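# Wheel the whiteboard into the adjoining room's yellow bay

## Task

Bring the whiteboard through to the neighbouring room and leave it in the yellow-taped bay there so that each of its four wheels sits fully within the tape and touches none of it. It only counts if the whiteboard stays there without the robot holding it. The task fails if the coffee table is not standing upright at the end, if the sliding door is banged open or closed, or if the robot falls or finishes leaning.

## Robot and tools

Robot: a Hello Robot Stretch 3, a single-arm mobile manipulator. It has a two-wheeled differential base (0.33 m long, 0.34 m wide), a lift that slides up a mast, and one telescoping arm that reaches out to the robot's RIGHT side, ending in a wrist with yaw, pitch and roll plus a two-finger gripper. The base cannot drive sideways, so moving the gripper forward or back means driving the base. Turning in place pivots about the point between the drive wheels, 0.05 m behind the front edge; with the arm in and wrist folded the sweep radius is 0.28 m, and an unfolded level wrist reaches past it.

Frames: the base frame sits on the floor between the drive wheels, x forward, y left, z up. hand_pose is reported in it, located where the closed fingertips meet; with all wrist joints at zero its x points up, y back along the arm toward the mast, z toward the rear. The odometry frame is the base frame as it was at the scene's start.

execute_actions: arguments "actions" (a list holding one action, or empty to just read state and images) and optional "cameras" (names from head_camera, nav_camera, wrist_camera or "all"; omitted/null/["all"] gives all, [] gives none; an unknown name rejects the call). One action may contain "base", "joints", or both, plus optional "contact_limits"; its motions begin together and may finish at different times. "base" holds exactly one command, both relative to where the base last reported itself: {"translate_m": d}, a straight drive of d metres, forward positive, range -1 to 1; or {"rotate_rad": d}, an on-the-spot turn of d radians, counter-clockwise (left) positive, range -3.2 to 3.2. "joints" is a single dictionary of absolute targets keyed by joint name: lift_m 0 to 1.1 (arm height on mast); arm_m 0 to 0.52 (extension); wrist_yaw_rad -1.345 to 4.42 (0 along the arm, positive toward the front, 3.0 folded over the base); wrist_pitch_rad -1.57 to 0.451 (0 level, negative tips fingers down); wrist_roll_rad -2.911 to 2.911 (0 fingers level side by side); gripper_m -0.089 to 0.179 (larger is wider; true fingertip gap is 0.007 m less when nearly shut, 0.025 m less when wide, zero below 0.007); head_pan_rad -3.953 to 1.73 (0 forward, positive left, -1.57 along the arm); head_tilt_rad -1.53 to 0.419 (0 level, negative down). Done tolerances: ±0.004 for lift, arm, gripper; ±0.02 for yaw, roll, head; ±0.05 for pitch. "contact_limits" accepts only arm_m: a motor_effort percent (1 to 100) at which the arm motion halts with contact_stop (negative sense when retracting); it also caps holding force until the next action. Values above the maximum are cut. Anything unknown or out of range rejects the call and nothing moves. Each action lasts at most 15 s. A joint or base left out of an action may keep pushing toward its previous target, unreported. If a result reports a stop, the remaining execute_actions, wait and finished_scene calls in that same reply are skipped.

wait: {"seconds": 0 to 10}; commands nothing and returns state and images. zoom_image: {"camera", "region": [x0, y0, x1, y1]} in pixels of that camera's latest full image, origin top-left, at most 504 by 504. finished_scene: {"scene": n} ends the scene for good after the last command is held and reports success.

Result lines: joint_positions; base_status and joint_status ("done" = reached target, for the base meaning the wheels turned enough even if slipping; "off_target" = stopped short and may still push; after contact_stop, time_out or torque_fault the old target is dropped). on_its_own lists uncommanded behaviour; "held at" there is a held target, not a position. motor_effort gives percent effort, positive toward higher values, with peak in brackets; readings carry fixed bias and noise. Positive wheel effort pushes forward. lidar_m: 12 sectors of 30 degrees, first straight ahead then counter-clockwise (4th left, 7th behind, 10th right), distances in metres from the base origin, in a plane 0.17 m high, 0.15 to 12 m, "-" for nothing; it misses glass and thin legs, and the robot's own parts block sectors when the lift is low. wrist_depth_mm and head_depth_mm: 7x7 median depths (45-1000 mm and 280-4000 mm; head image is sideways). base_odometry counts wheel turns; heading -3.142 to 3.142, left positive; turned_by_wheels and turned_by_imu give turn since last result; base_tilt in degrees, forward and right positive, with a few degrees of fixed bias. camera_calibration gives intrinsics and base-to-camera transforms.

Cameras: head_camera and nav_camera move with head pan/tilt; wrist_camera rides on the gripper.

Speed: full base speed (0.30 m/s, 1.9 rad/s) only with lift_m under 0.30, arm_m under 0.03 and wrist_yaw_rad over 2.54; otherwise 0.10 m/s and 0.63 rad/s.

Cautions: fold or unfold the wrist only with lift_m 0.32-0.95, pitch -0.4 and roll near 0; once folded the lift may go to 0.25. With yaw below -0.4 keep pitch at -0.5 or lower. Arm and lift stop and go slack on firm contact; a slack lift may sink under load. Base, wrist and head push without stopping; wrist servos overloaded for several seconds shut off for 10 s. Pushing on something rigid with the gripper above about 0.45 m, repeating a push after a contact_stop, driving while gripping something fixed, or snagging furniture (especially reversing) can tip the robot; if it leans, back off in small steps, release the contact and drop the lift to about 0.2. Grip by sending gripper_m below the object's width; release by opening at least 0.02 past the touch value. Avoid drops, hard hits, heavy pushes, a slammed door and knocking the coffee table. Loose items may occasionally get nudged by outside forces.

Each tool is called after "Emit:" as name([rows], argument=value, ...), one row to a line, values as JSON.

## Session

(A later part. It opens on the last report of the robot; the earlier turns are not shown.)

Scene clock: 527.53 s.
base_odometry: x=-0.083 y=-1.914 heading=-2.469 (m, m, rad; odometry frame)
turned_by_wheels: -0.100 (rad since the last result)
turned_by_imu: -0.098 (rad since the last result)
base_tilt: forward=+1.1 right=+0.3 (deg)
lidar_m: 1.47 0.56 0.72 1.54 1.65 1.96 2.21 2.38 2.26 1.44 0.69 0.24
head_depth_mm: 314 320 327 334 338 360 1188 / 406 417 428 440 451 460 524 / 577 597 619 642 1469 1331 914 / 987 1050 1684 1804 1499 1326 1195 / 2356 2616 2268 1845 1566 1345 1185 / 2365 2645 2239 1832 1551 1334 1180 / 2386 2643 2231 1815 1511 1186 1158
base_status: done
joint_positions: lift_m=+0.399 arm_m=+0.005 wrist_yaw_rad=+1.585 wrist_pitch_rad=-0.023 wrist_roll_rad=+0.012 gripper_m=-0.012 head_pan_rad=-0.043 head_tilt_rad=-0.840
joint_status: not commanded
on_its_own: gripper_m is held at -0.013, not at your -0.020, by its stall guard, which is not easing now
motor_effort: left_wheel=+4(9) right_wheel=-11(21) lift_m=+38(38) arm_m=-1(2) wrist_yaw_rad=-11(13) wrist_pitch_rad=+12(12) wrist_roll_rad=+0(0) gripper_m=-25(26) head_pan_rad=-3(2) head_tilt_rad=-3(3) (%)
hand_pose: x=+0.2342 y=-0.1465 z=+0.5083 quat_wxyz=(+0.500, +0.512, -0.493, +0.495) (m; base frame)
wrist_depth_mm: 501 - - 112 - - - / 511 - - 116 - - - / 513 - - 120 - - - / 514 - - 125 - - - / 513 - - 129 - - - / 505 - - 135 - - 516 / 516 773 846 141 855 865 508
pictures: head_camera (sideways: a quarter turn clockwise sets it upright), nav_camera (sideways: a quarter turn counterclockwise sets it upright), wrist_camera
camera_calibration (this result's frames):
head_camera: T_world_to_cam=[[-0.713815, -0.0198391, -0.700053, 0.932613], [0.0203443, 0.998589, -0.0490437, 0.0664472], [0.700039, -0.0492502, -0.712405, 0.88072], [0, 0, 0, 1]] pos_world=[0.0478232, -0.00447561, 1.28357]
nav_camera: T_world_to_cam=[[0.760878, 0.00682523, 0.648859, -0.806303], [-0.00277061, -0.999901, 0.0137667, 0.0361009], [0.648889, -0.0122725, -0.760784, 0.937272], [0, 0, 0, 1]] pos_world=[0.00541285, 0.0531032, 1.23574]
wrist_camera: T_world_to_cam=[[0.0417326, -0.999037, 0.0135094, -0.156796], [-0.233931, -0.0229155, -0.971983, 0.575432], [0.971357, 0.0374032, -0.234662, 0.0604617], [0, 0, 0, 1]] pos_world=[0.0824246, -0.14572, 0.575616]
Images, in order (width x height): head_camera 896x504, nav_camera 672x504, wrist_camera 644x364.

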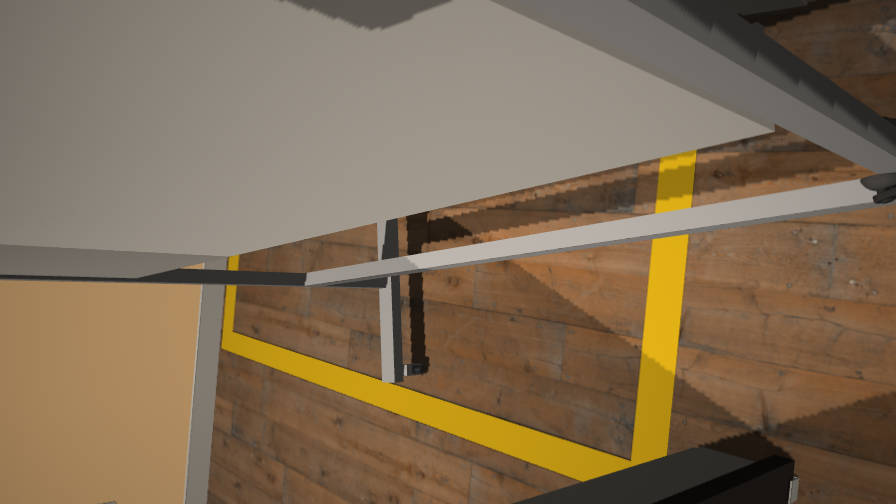

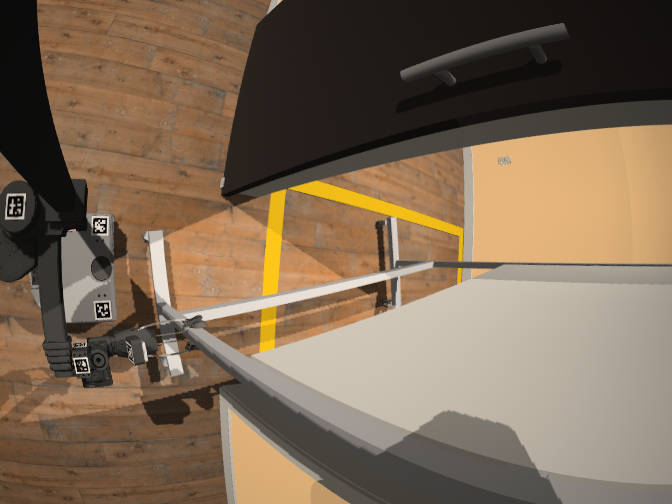

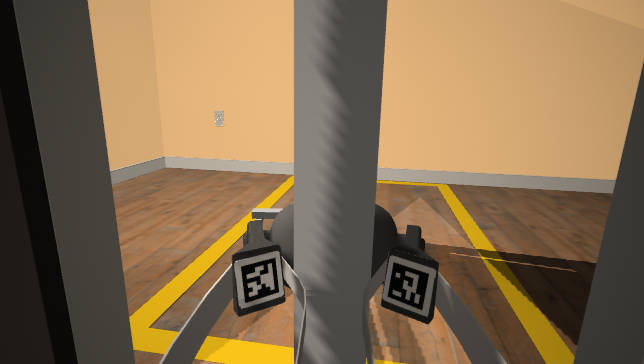

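Emit:
execute_actions([
  {"base":{"translate_m":0.15},"joints":{"wrist_yaw_rad":1.50}},
])

Scene clock: 547.20 s.
base_odometry: x=-0.201 y=-2.008 heading=-2.469 (m, m, rad; odometry frame)
turned_by_wheels: +0.000 (rad since the last result)
turned_by_imu: -0.001 (rad since the last result)
base_tilt: forward=+1.1 right=+0.3 (deg)
lidar_m: 1.47 0.43 0.49 1.52 1.63 2.10 2.36 2.53 2.28 1.02 0.60 0.25
head_depth_mm: 350 359 368 378 388 389 1144 / 445 460 476 492 508 526 569 / 611 640 670 701 1544 1339 1143 / 978 1048 2095 1805 1493 1332 1188 / 2220 2526 2267 1841 1559 1347 1186 / 2214 2516 2246 1832 1546 1338 1177 / 2234 2550 2218 1823 1535 1331 1132
base_status: done
joint_positions: lift_m=+0.399 arm_m=+0.005 wrist_yaw_rad=+1.503 wrist_pitch_rad=-0.023 wrist_roll_rad=+0.012 gripper_m=-0.009 head_pan_rad=-0.043 head_tilt_rad=-0.840
joint_status: all done
on_its_own: gripper_m is held at -0.010, not at your -0.020, by its stall guard, which is still easing
motor_effort: left_wheel=+1(15) right_wheel=+5(12) lift_m=+39(38) arm_m=+0(1) wrist_yaw_rad=-3(38) wrist_pitch_rad=+12(12) wrist_roll_rad=+0(0) gripper_m=-20(28) head_pan_rad=-2(3) head_tilt_rad=-3(4) (%)
hand_pose: x=+0.2337 y=-0.1673 z=+0.5081 quat_wxyz=(+0.520, +0.492, -0.514, +0.474) (m; base frame)
wrist_depth_mm: - - - 109 - - - / - - - 113 - - - / - - - 117 - - - / - - - 122 - - - / - - - 125 - - - / - - - 131 - - - / 818 839 843 138 819 859 838
pictures: head_camera (sideways: a quarter turn clockwise sets it upright), nav_camera (sideways: a quarter turn counterclockwise sets it upright), wrist_camera
camera_calibration (this result's frames):
head_camera: T_world_to_cam=[[-0.713918, -0.0198289, -0.699949, 0.932477], [0.0203452, 0.99859, -0.0490404, 0.0664429], [0.699934, -0.0492514, -0.712507, 0.880854], [0, 0, 0, 1]] pos_world=[0.0478205, -0.00447583, 1.28356]
nav_camera: T_world_to_cam=[[0.760973, 0.00681501, 0.648747, -0.806158], [-0.00277664, -0.999901, 0.0137608, 0.0361086], [0.648777, -0.0122729, -0.760879, 0.937396], [0, 0, 0, 1]] pos_world=[0.00540359, 0.0531036, 1.23574]
wrist_camera: T_world_to_cam=[[-0.0401771, -0.999101, 0.0134906, -0.1584], [-0.235581, -0.00364909, -0.971848, 0.578216], [0.971024, -0.0422242, -0.235223, 0.0488112], [0, 0, 0, 1]] pos_world=[0.0824557, -0.154087, 0.575556]
Images, in order (width x height): head_camera 896x504, nav_camera 672x504, wrist_camera 644x364.

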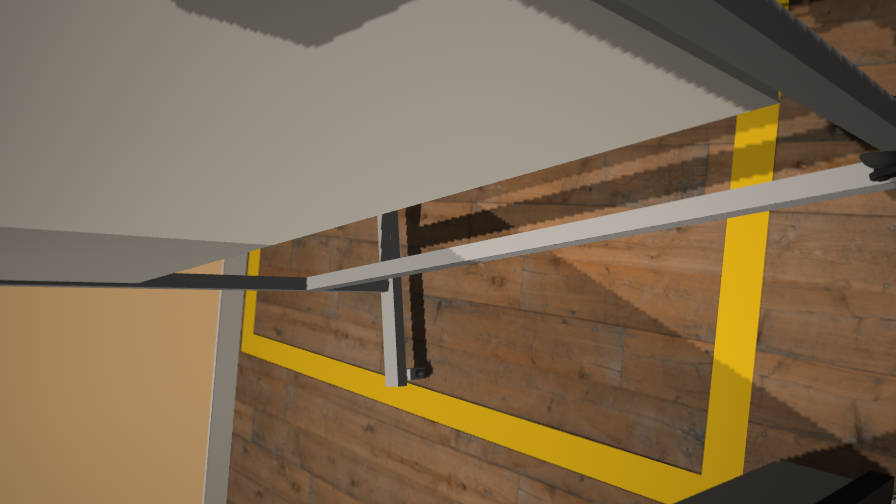

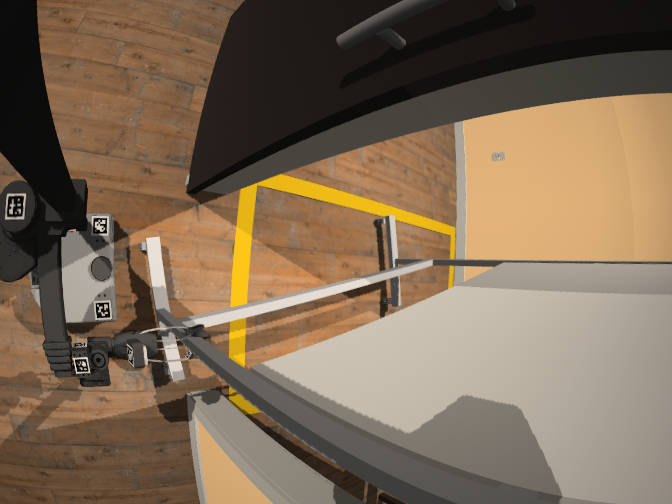

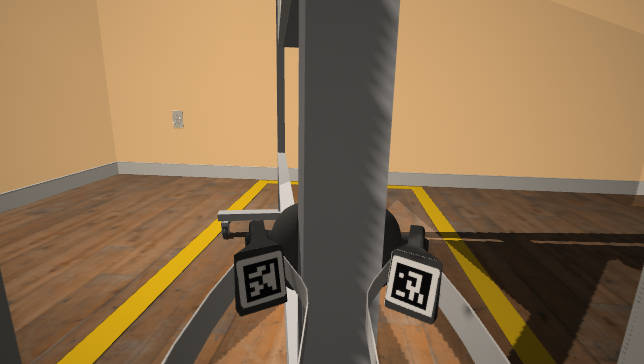

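Emit:
execute_actions([
  {"joints":{"gripper_m":0.10,"head_tilt_rad":-1.35,"head_pan_rad":-0.1}},
], cameras=[])

Emit:
execute_actions([
  {"base":{"translate_m":-0.1}},
])

Scene clock: 627.30 s.
base_odometry: x=-0.201 y=-2.008 heading=-2.468 (m, m, rad; odometry frame)
turned_by_wheels: +0.000 (rad since the last result)
turned_by_imu: -0.001 (rad since the last result)
base_tilt: forward=+1.1 right=+0.3 (deg)
lidar_m: 1.47 0.43 0.49 1.52 1.64 2.10 2.36 2.52 2.27 1.01 0.60 0.25
head_depth_mm: 354 377 409 1339 1285 1224 1159 / 451 488 531 666 1255 1234 1139 / 622 1503 1421 1022 1247 1208 1133 / 1586 1487 1403 1343 1256 - - / 1612 1501 1415 1340 1245 - - / 1594 1497 1408 1328 1258 1205 - / 1590 1481 1400 1196 1253 1193 -
base_status: not commanded
joint_positions: lift_m=+0.399 arm_m=+0.005 wrist_yaw_rad=+1.502 wrist_pitch_rad=-0.023 wrist_roll_rad=+0.012 gripper_m=+0.100 head_pan_rad=-0.093 head_tilt_rad=-1.334
joint_status: all done
motor_effort: left_wheel=+1(2) right_wheel=-1(5) lift_m=+38(39) arm_m=+0(0) wrist_yaw_rad=-2(3) wrist_pitch_rad=+12(12) wrist_roll_rad=+0(0) gripper_m=-1(94) head_pan_rad=-2(8) head_tilt_rad=-6(25) (%)
hand_pose: x=+0.2337 y=-0.1675 z=+0.5083 quat_wxyz=(+0.520, +0.491, -0.514, +0.474) (m; base frame)
wrist_depth_mm: - - - 109 - - - / - - - 113 - - - / - - - 117 - - - / - - - 121 - - - / - - - 126 - - - / - - - 131 - - - / 840 842 854 137 859 820 868
pictures: none
No camera images: the call's "cameras" was empty. Leave "cameras" out to get every camera's image.

Scene clock: 629.47 s.
base_odometry: x=-0.122 y=-1.945 heading=-2.468 (m, m, rad; odometry frame)
turned_by_wheels: +0.000 (rad since the last result)
turned_by_imu: -0.001 (rad since the last result)
base_tilt: forward=+1.1 right=+0.3 (deg)
lidar_m: 2.50 0.52 0.65 1.53 1.65 2.01 2.26 2.43 2.26 1.30 0.66 0.33
head_depth_mm: 372 429 1441 1349 1289 1229 1160 / 481 521 632 1353 1287 1236 1133 / 1573 1522 1407 1139 1283 1216 1135 / 1585 1479 1418 1346 1267 - - / 1609 1505 1411 1335 1263 - - / 1600 1496 1409 1328 1257 1208 - / 1593 1493 1267 1303 1253 1191 -
base_status: done
joint_positions: lift_m=+0.399 arm_m=+0.005 wrist_yaw_rad=+1.502 wrist_pitch_rad=-0.022 wrist_roll_rad=+0.012 gripper_m=+0.100 head_pan_rad=-0.093 head_tilt_rad=-1.334
joint_status: not commanded
motor_effort: left_wheel=+2(4) right_wheel=-2(5) lift_m=+39(39) arm_m=+0(0) wrist_yaw_rad=-2(2) wrist_pitch_rad=+11(12) wrist_roll_rad=+0(0) gripper_m=+1(0) head_pan_rad=-3(3) head_tilt_rad=-6(6) (%)
hand_pose: x=+0.2337 y=-0.1675 z=+0.5084 quat_wxyz=(+0.520, +0.491, -0.514, +0.474) (m; base frame)
wrist_depth_mm: - - - 206 - - - / - - - 211 - - - / - - - 219 - - - / - - - 227 - - 458 / - - - 236 - - 455 / 574 - - 246 - - 452 / 579 848 839 395 863 833 437
pictures: head_camera (sideways: a quarter turn clockwise sets it upright), nav_camera (sideways: a quarter turn counterclockwise sets it upright), wrist_camera
camera_calibration (this result's frames):
head_camera: T_world_to_cam=[[-0.959626, 0.0386721, -0.278606, 0.385114], [0.049645, 0.99824, -0.0324351, 0.0446192], [0.276862, -0.044957, -0.959858, 1.20491], [0, 0, 0, 1]] pos_world=[0.0337576, -0.00526476, 1.26528]
nav_camera: T_world_to_cam=[[0.976148, -0.0512354, 0.210972, -0.237254], [-0.0509103, -0.998679, -0.00697596, 0.0634014], [0.211051, -0.0039311, -0.977467, 1.22147], [0, 0, 0, 1]] pos_world=[-0.0229694, 0.0559635, 1.24444]
wrist_camera: T_world_to_cam=[[-0.0409199, -0.999071, 0.0135232, -0.158429], [-0.234432, -0.00355663, -0.972126, 0.578404], [0.971271, -0.0429496, -0.234069, 0.0480868], [0, 0, 0, 1]] pos_world=[0.0824084, -0.154159, 0.57568]
Images, in order (width x height): head_camera 896x504, nav_camera 672x504, wrist_camera 644x364.

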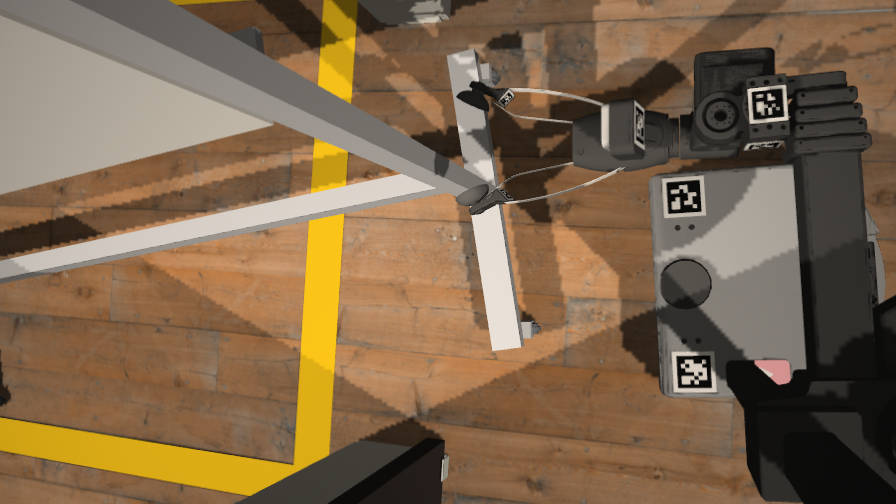

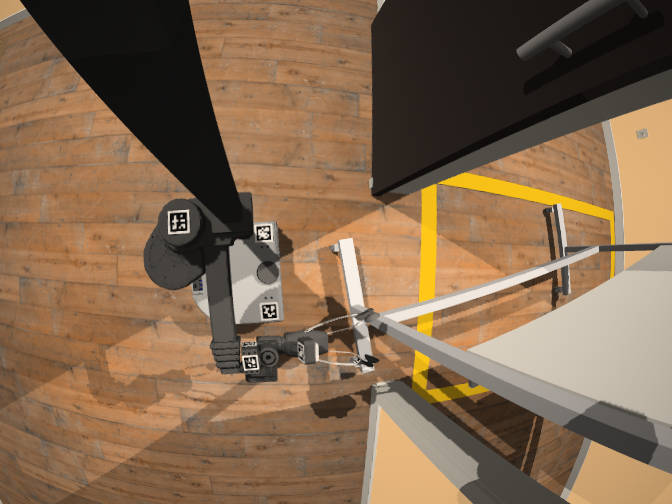

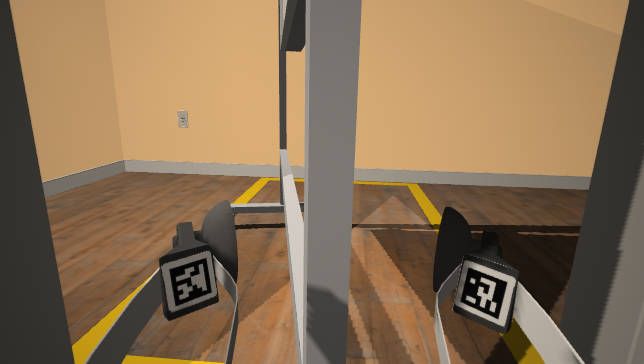

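Emit:
execute_actions([
  {"joints":{"gripper_m":0.0,"wrist_yaw_rad":0.0,"wrist_pitch_rad":-0.9},"base":{"rotate_rad":-0.11}},
], cameras=["head_camera"])

Scene clock: 648.47 s.
base_odometry: x=-0.122 y=-1.945 heading=-2.578 (m, m, rad; odometry frame)
turned_by_wheels: -0.110 (rad since the last result)
turned_by_imu: -0.109 (rad since the last result)
base_tilt: forward=+1.1 right=+0.3 (deg)
lidar_m: 1.57 0.51 0.58 1.53 1.59 2.17 2.00 2.34 2.32 1.84 0.66 0.33
head_depth_mm: 362 1540 1429 1349 1284 1221 1163 / 380 456 1419 1337 1283 1233 1135 / 493 569 744 1243 1274 - 1134 / 1581 1510 1397 1338 1269 - - / 1570 1486 1412 1336 1253 - - / 1594 1494 1401 1327 1259 1204 - / 1582 1488 1394 1304 1254 1194 -
base_status: done
joint_positions: lift_m=+0.399 arm_m=+0.005 wrist_yaw_rad=+0.003 wrist_pitch_rad=-0.905 wrist_roll_rad=+0.012 gripper_m=+0.000 head_pan_rad=-0.093 head_tilt_rad=-1.334
joint_status: all done
motor_effort: left_wheel=+3(7) right_wheel=-3(5) lift_m=+39(38) arm_m=+0(0) wrist_yaw_rad=-2(2) wrist_pitch_rad=+3(7) wrist_roll_rad=+0(0) gripper_m=-3(95) head_pan_rad=-2(2) head_tilt_rad=-5(5) (%)
hand_pose: x=-0.0212 y=-0.2893 z=+0.3218 quat_wxyz=(+0.633, +0.308, -0.639, -0.310) (m; base frame)
wrist_depth_mm: 575 693 692 688 679 684 684 / 567 633 635 640 633 623 623 / 564 581 580 579 574 580 576 / 543 537 542 539 540 532 540 / 486 508 502 - 500 502 496 / 477 478 473 - 474 468 465 / 445 444 444 442 444 442 442
pictures: head_camera (sideways: a quarter turn clockwise sets it upright)
camera_calibration (this result's frames):
head_camera: T_world_to_cam=[[-0.959619, 0.0388758, -0.278602, 0.385109], [0.0498567, 0.99823, -0.0324349, 0.0446176], [0.276848, -0.0450153, -0.959859, 1.20491], [0, 0, 0, 1]] pos_world=[0.0337563, -0.00527061, 1.26528]
Images, in order (width x height): head_camera 896x504.

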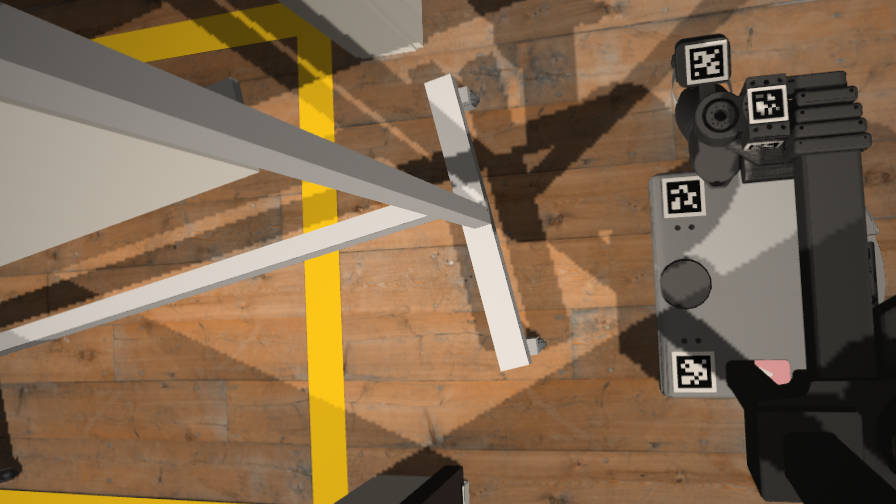

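Emit:
execute_actions([
  {"base":{"translate_m":0.26}},
], cameras=["head_camera","nav_camera"])

Scene clock: 656.03 s.
base_odometry: x=-0.342 y=-2.084 heading=-2.578 (m, m, rad; odometry frame)
turned_by_wheels: +0.000 (rad since the last result)
turned_by_imu: +0.002 (rad since the last result)
base_tilt: forward=+1.0 right=+0.3 (deg)
lidar_m: 1.36 2.18 0.35 0.57 1.59 2.18 2.26 2.61 2.31 0.80 0.51 2.32
head_depth_mm: - - - 1240 1275 1220 1163 / - - 289 313 1252 1231 1138 / 301 322 366 443 1166 - 1135 / 396 482 1012 1317 1240 - - / 1141 1474 1398 1331 1265 - - / 1572 1491 1401 1329 1258 1195 - / 1553 1494 1400 1320 1242 1194 -
base_status: done
joint_positions: lift_m=+0.400 arm_m=+0.005 wrist_yaw_rad=+0.001 wrist_pitch_rad=-0.906 wrist_roll_rad=+0.012 gripper_m=+0.000 head_pan_rad=-0.095 head_tilt_rad=-1.337
joint_status: not commanded
motor_effort: left_wheel=+4(52) right_wheel=+0(11) lift_m=+33(38) arm_m=+1(1) wrist_yaw_rad=-1(2) wrist_pitch_rad=+3(4) wrist_roll_rad=+0(0) gripper_m=-2(4) head_pan_rad=-2(2) head_tilt_rad=-4(5) (%)
hand_pose: x=-0.0215 y=-0.2890 z=+0.3218 quat_wxyz=(+0.632, +0.308, -0.639, -0.311) (m; base frame)
wrist_depth_mm: 288 358 661 685 685 685 679 / 346 372 615 628 628 627 618 / 570 433 570 582 576 574 577 / 542 532 538 541 533 536 533 / 505 506 506 - 497 498 497 / 470 465 470 - 474 469 471 / 444 361 435 441 442 442 440
pictures: head_camera (sideways: a quarter turn clockwise sets it upright), nav_camera (sideways: a quarter turn counterclockwise sets it upright)
camera_calibration (this result's frames):
head_camera: T_world_to_cam=[[-0.960267, 0.0406709, -0.276104, 0.38186], [0.0515688, 0.998146, -0.0323223, 0.0444605], [0.274278, -0.0452764, -0.960584, 1.20587], [0, 0, 0, 1]] pos_world=[0.0336518, -0.00531132, 1.26521]
nav_camera: T_world_to_cam=[[0.976588, -0.0532507, 0.208424, -0.233939], [-0.0529373, -0.998573, -0.00708544, 0.0635563], [0.208504, -0.00411387, -0.978013, 1.22219], [0, 0, 0, 1]] pos_world=[-0.0230058, 0.0560361, 1.24453]
Images, in order (width x height): head_camera 896x504, nav_camera 672x504.

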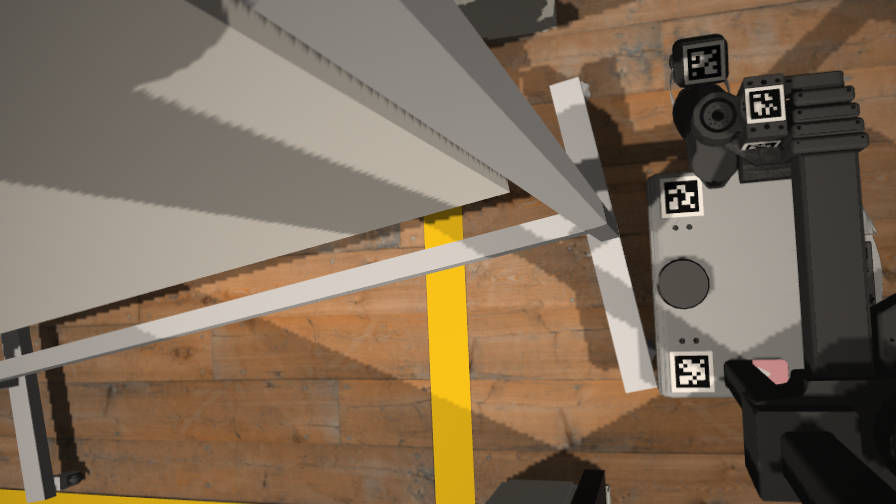

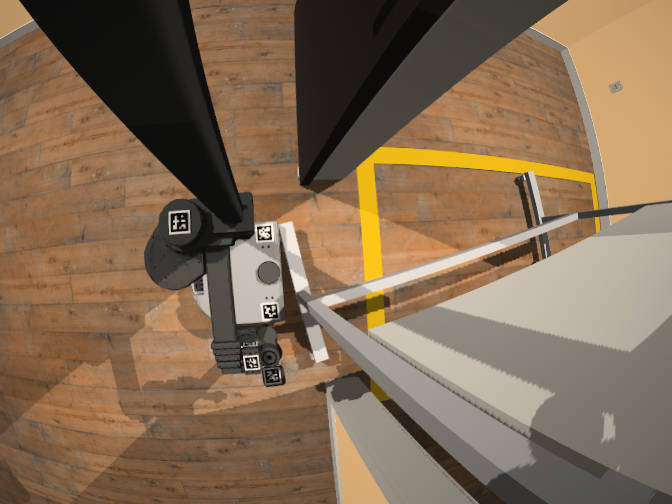

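Emit:
execute_actions([
  {"base":{"translate_m":0.12}},
], cameras=["head_camera","nav_camera"])

Scene clock: 667.07 s.
base_odometry: x=-0.444 y=-2.148 heading=-2.578 (m, m, rad; odometry frame)
turned_by_wheels: +0.000 (rad since the last result)
turned_by_imu: +0.000 (rad since the last result)
base_tilt: forward=+1.1 right=+0.2 (deg)
lidar_m: 1.35 2.18 0.35 0.32 1.59 2.18 2.37 2.74 2.31 0.48 0.49 2.20
head_depth_mm: - - - - 1270 1221 1161 / - - - 303 1250 1235 1139 / 297 320 352 426 693 - 1131 / 387 471 999 1311 1237 - - / 1144 1477 1399 1335 1268 - - / 1569 1488 1409 1325 1257 1196 - / 1558 1484 1400 1323 1258 1190 -
base_status: done
joint_positions: lift_m=+0.400 arm_m=+0.005 wrist_yaw_rad=+0.001 wrist_pitch_rad=-0.907 wrist_roll_rad=+0.012 gripper_m=+0.000 head_pan_rad=-0.095 head_tilt_rad=-1.337
joint_status: not commanded
motor_effort: left_wheel=+12(34) right_wheel=-1(7) lift_m=+33(33) arm_m=+0(0) wrist_yaw_rad=+0(1) wrist_pitch_rad=+3(4) wrist_roll_rad=+0(0) gripper_m=-3(2) head_pan_rad=-2(2) head_tilt_rad=-5(5) (%)
hand_pose: x=-0.0215 y=-0.2889 z=+0.3218 quat_wxyz=(+0.632, +0.308, -0.639, -0.311) (m; base frame)
wrist_depth_mm: 677 281 299 674 679 675 681 / 640 339 348 632 624 622 625 / 581 568 421 584 571 577 578 / 541 542 525 536 539 531 537 / 510 507 504 - 502 503 498 / 475 462 462 - 476 468 469 / 449 436 436 441 441 441 441
pictures: head_camera (sideways: a quarter turn clockwise sets it upright), nav_camera (sideways: a quarter turn counterclockwise sets it upright)
camera_calibration (this result's frames):
head_camera: T_world_to_cam=[[-0.96031, 0.0406752, -0.275953, 0.381663], [0.0515639, 0.998147, -0.0323155, 0.0444516], [0.274127, -0.0452621, -0.960628, 1.20593], [0, 0, 0, 1]] pos_world=[0.0336461, -0.00531078, 1.2652]
nav_camera: T_world_to_cam=[[0.97662, -0.053254, 0.208271, -0.233739], [-0.0529386, -0.998573, -0.00709205, 0.0635649], [0.208351, -0.00409932, -0.978046, 1.22224], [0, 0, 0, 1]] pos_world=[-0.0230148, 0.056037, 1.24453]
Images, in order (width x height): head_camera 896x504, nav_camera 672x504.

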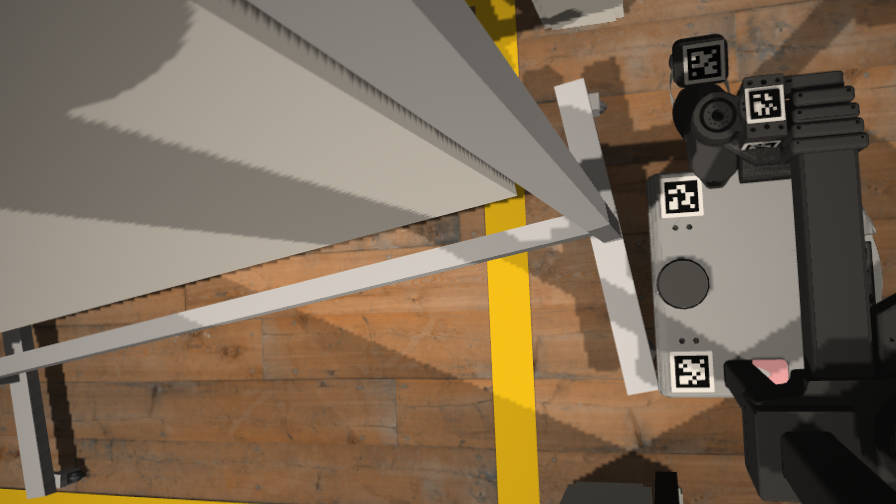

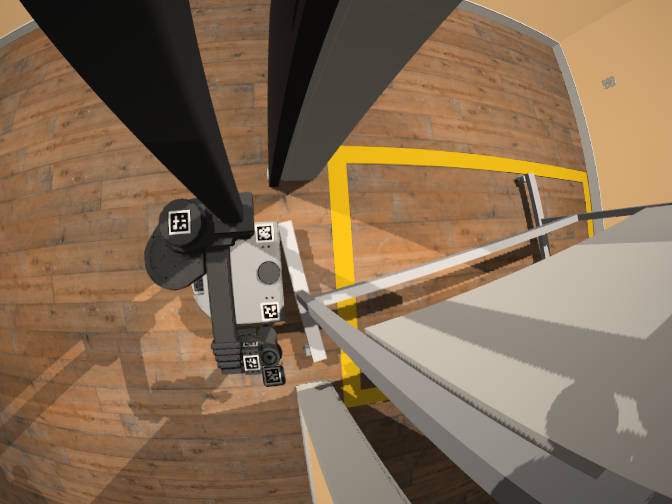

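Emit:
execute_actions([
  {"base":{"translate_m":0.2},"joints":{"head_tilt_rad":-1.2}},
], cameras=["head_camera","nav_camera"])

Scene clock: 673.50 s.
base_odometry: x=-0.612 y=-2.255 heading=-2.577 (m, m, rad; odometry frame)
turned_by_wheels: +0.000 (rad since the last result)
turned_by_imu: +0.000 (rad since the last result)
base_tilt: forward=+1.1 right=+0.3 (deg)
lidar_m: 1.35 1.99 1.59 0.34 0.35 2.18 2.57 2.95 0.49 0.47 2.05 2.00
head_depth_mm: - - - - 1288 1229 1132 / - - - - 303 1186 - / - 304 322 356 419 1111 - / 350 410 493 999 1274 1172 - / 607 1238 1512 1395 1298 1209 - / 1848 1657 1533 1404 1297 1202 1127 / 1863 1657 1530 1401 1280 1193 1128
base_status: done
joint_positions: lift_m=+0.400 arm_m=+0.005 wrist_yaw_rad=+0.001 wrist_pitch_rad=-0.907 wrist_roll_rad=+0.012 gripper_m=+0.000 head_pan_rad=-0.095 head_tilt_rad=-1.199
joint_status: all done
motor_effort: left_wheel=+12(24) right_wheel=+0(2) lift_m=+33(33) arm_m=+0(1) wrist_yaw_rad=-2(1) wrist_pitch_rad=+3(3) wrist_roll_rad=+0(0) gripper_m=-3(4) head_pan_rad=-2(2) head_tilt_rad=+0(10) (%)
hand_pose: x=-0.0215 y=-0.2889 z=+0.3218 quat_wxyz=(+0.632, +0.308, -0.639, -0.311) (m; base frame)
wrist_depth_mm: 688 693 692 280 269 665 679 / 635 639 638 337 321 627 623 / 585 582 580 444 417 574 573 / 544 543 543 528 529 538 532 / 505 508 506 - 502 500 500 / 470 472 414 - 477 465 469 / 446 437 434 445 439 442 441
pictures: head_camera (sideways: a quarter turn clockwise sets it upright), nav_camera (sideways: a quarter turn counterclockwise sets it upright)
camera_calibration (this result's frames):
head_camera: T_world_to_cam=[[-0.913476, 0.0362151, -0.405277, 0.549805], [0.0563953, 0.997687, -0.0379603, 0.0517774], [0.402965, -0.0575315, -0.913405, 1.14383], [0, 0, 0, 1]] pos_world=[0.0383902, -0.00576257, 1.26957]
nav_camera: T_world_to_cam=[[0.938884, -0.0496602, 0.340633, -0.40588], [-0.0523647, -0.998627, -0.0012557, 0.0559639], [0.340228, -0.0166582, -0.940195, 1.17233], [0, 0, 0, 1]] pos_world=[-0.0148542, 0.0552598, 1.24054]
Images, in order (width x height): head_camera 896x504, nav_camera 672x504.

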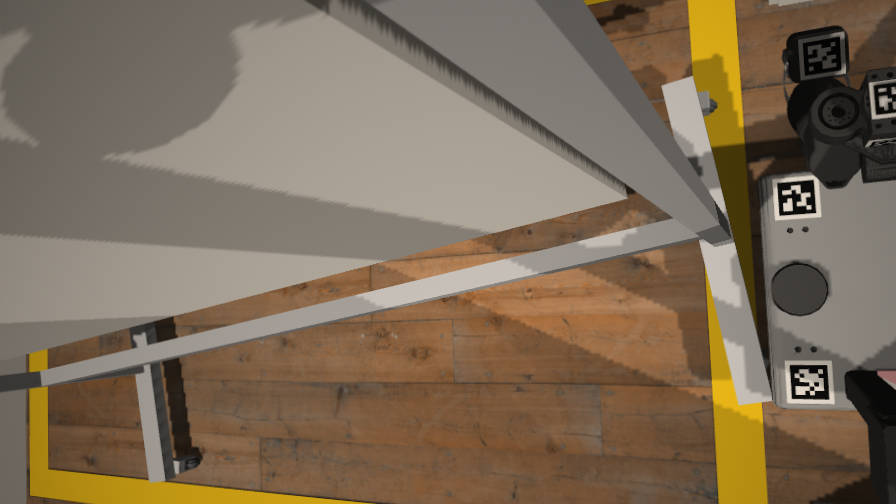

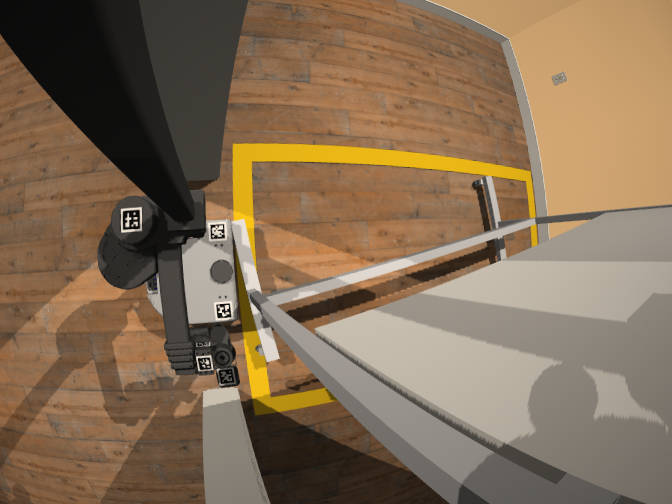

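Emit:
execute_actions([
  {"base":{"translate_m":0.22}},
], cameras=["head_camera","nav_camera"])

Scene clock: 690.53 s.
base_odometry: x=-0.798 y=-2.373 heading=-2.577 (m, m, rad; odometry frame)
turned_by_wheels: +0.000 (rad since the last result)
turned_by_imu: +0.000 (rad since the last result)
base_tilt: forward=+1.2 right=+0.2 (deg)
lidar_m: 1.35 1.76 1.59 0.85 0.42 0.48 2.78 3.18 0.52 0.86 1.93 1.77
head_depth_mm: - - - - - 1230 1131 / - - - - 301 1182 - / - 307 326 359 417 624 - / 363 425 509 1012 1278 1181 - / 655 1280 1504 1392 1301 1205 - / 1780 1657 1532 1406 1297 1202 1132 / 1781 1656 1528 1398 1289 1201 1121
base_status: done
joint_positions: lift_m=+0.400 arm_m=+0.005 wrist_yaw_rad=+0.001 wrist_pitch_rad=-0.907 wrist_roll_rad=+0.012 gripper_m=+0.000 head_pan_rad=-0.095 head_tilt_rad=-1.199
joint_status: not commanded
motor_effort: left_wheel=+12(24) right_wheel=+0(4) lift_m=+33(33) arm_m=+0(0) wrist_yaw_rad=+0(1) wrist_pitch_rad=+4(4) wrist_roll_rad=+0(0) gripper_m=-2(3) head_pan_rad=-2(1) head_tilt_rad=+0(0) (%)
hand_pose: x=-0.0215 y=-0.2889 z=+0.3218 quat_wxyz=(+0.632, +0.308, -0.639, -0.311) (m; base frame)
wrist_depth_mm: 699 693 687 685 676 427 272 / 631 638 632 630 638 394 306 / 583 588 581 584 580 421 376 / 541 540 540 534 536 500 528 / 509 504 502 - 502 498 495 / 477 465 413 - 475 467 470 / 445 442 433 444 442 442 439
pictures: head_camera (sideways: a quarter turn clockwise sets it upright), nav_camera (sideways: a quarter turn counterclockwise sets it upright)
camera_calibration (this result's frames):
head_camera: T_world_to_cam=[[-0.913451, 0.0362127, -0.405333, 0.549878], [0.0563976, 0.997686, -0.0379626, 0.0517805], [0.403021, -0.0575369, -0.91338, 1.1438], [0, 0, 0, 1]] pos_world=[0.0383922, -0.00576276, 1.26957]
nav_camera: T_world_to_cam=[[0.938863, -0.0496583, 0.340691, -0.405955], [-0.0523646, -0.998627, -0.00125308, 0.0559605], [0.340286, -0.0166637, -0.940174, 1.1723], [0, 0, 0, 1]] pos_world=[-0.0148504, 0.0552595, 1.24054]
Images, in order (width x height): head_camera 896x504, nav_camera 672x504.

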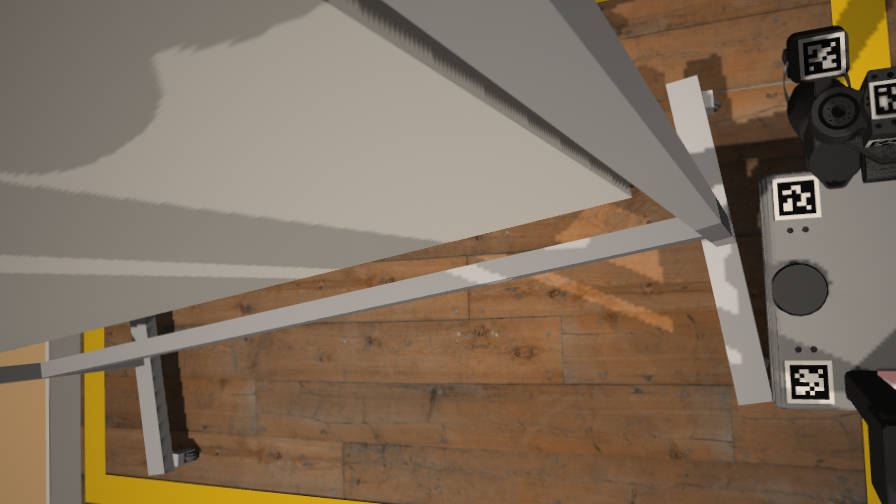

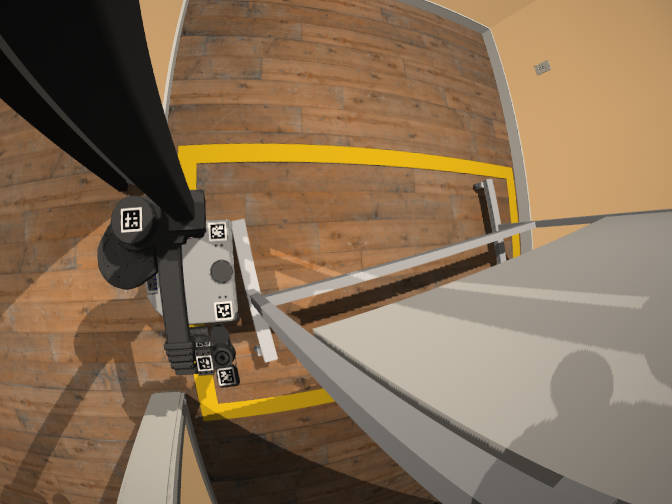

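Emit:
execute_actions([
  {"base":{"translate_m":-0.08},"joints":{"head_tilt_rad":-1.1,"head_pan_rad":0.1}},
], cameras=["head_camera","nav_camera"])

Scene clock: 700.63 s.
base_odometry: x=-0.731 y=-2.330 heading=-2.577 (m, m, rad; odometry frame)
turned_by_wheels: +0.000 (rad since the last result)
turned_by_imu: -0.001 (rad since the last result)
base_tilt: forward=+1.1 right=+0.3 (deg)
lidar_m: 1.43 1.85 1.60 0.55 0.40 2.19 2.71 3.09 0.49 0.50 1.97 0.18
head_depth_mm: 298 299 300 295 341 1252 1145 / 378 381 383 384 394 1119 1137 / 618 624 627 1056 1302 811 1148 / 1771 1800 1619 1477 1330 1233 1134 / 1835 1901 1669 1501 1348 1227 1123 / 1854 1891 1661 1488 1338 1222 1134 / 1882 1876 1649 1475 1337 1216 1114
base_status: done
joint_positions: lift_m=+0.400 arm_m=+0.005 wrist_yaw_rad=+0.001 wrist_pitch_rad=-0.907 wrist_roll_rad=+0.012 gripper_m=+0.000 head_pan_rad=+0.093 head_tilt_rad=-1.100
joint_status: all done
motor_effort: left_wheel=+0(5) right_wheel=+0(4) lift_m=+33(33) arm_m=+0(1) wrist_yaw_rad=+0(2) wrist_pitch_rad=+4(3) wrist_roll_rad=+0(0) gripper_m=-3(2) head_pan_rad=+3(16) head_tilt_rad=-1(5) (%)
hand_pose: x=-0.0215 y=-0.2889 z=+0.3218 quat_wxyz=(+0.632, +0.308, -0.639, -0.311) (m; base frame)
wrist_depth_mm: 700 690 694 696 559 271 260 / 636 625 631 630 510 315 313 / 584 584 588 578 495 386 570 / 543 541 539 535 524 522 539 / 507 502 502 - 501 503 500 / 477 390 471 - 480 467 467 / 444 433 443 444 442 444 438
pictures: head_camera (sideways: a quarter turn clockwise sets it upright), nav_camera (sideways: a quarter turn counterclockwise sets it upright)
camera_calibration (this result's frames):
head_camera: T_world_to_cam=[[-0.859803, -0.130842, -0.493577, 0.664492], [-0.126946, 0.991038, -0.0415766, 0.0576089], [0.494594, 0.0269098, -0.868708, 1.08519], [0, 0, 0, 1]] pos_world=[0.0419155, 0.000648578, 1.27309]
nav_camera: T_world_to_cam=[[0.893511, 0.122958, 0.431878, -0.524444], [0.134923, -0.990852, 0.0029586, 0.0493348], [0.428291, 0.0556269, -0.901927, 1.12209], [0, 0, 0, 1]] pos_world=[-0.0186402, 0.0509498, 1.23839]
Images, in order (width x height): head_camera 896x504, nav_camera 672x504.

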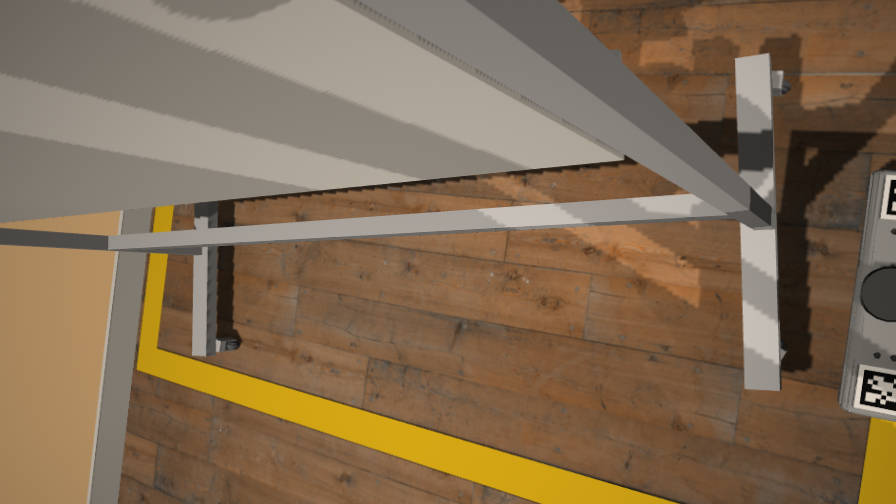

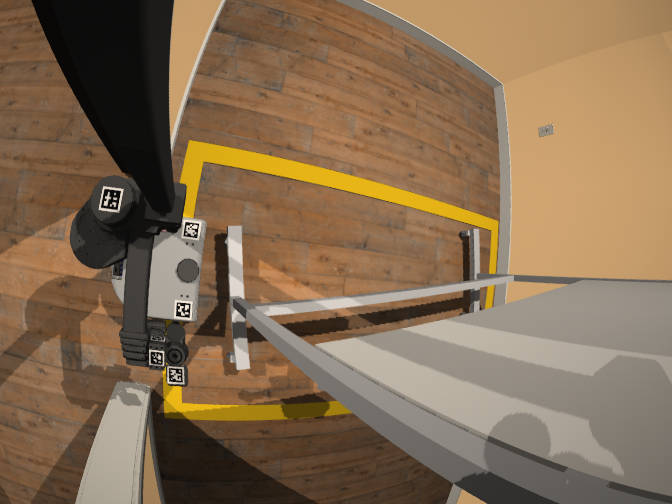

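Emit:
finished_scene(scene=1)

The scene is finished: the task was done.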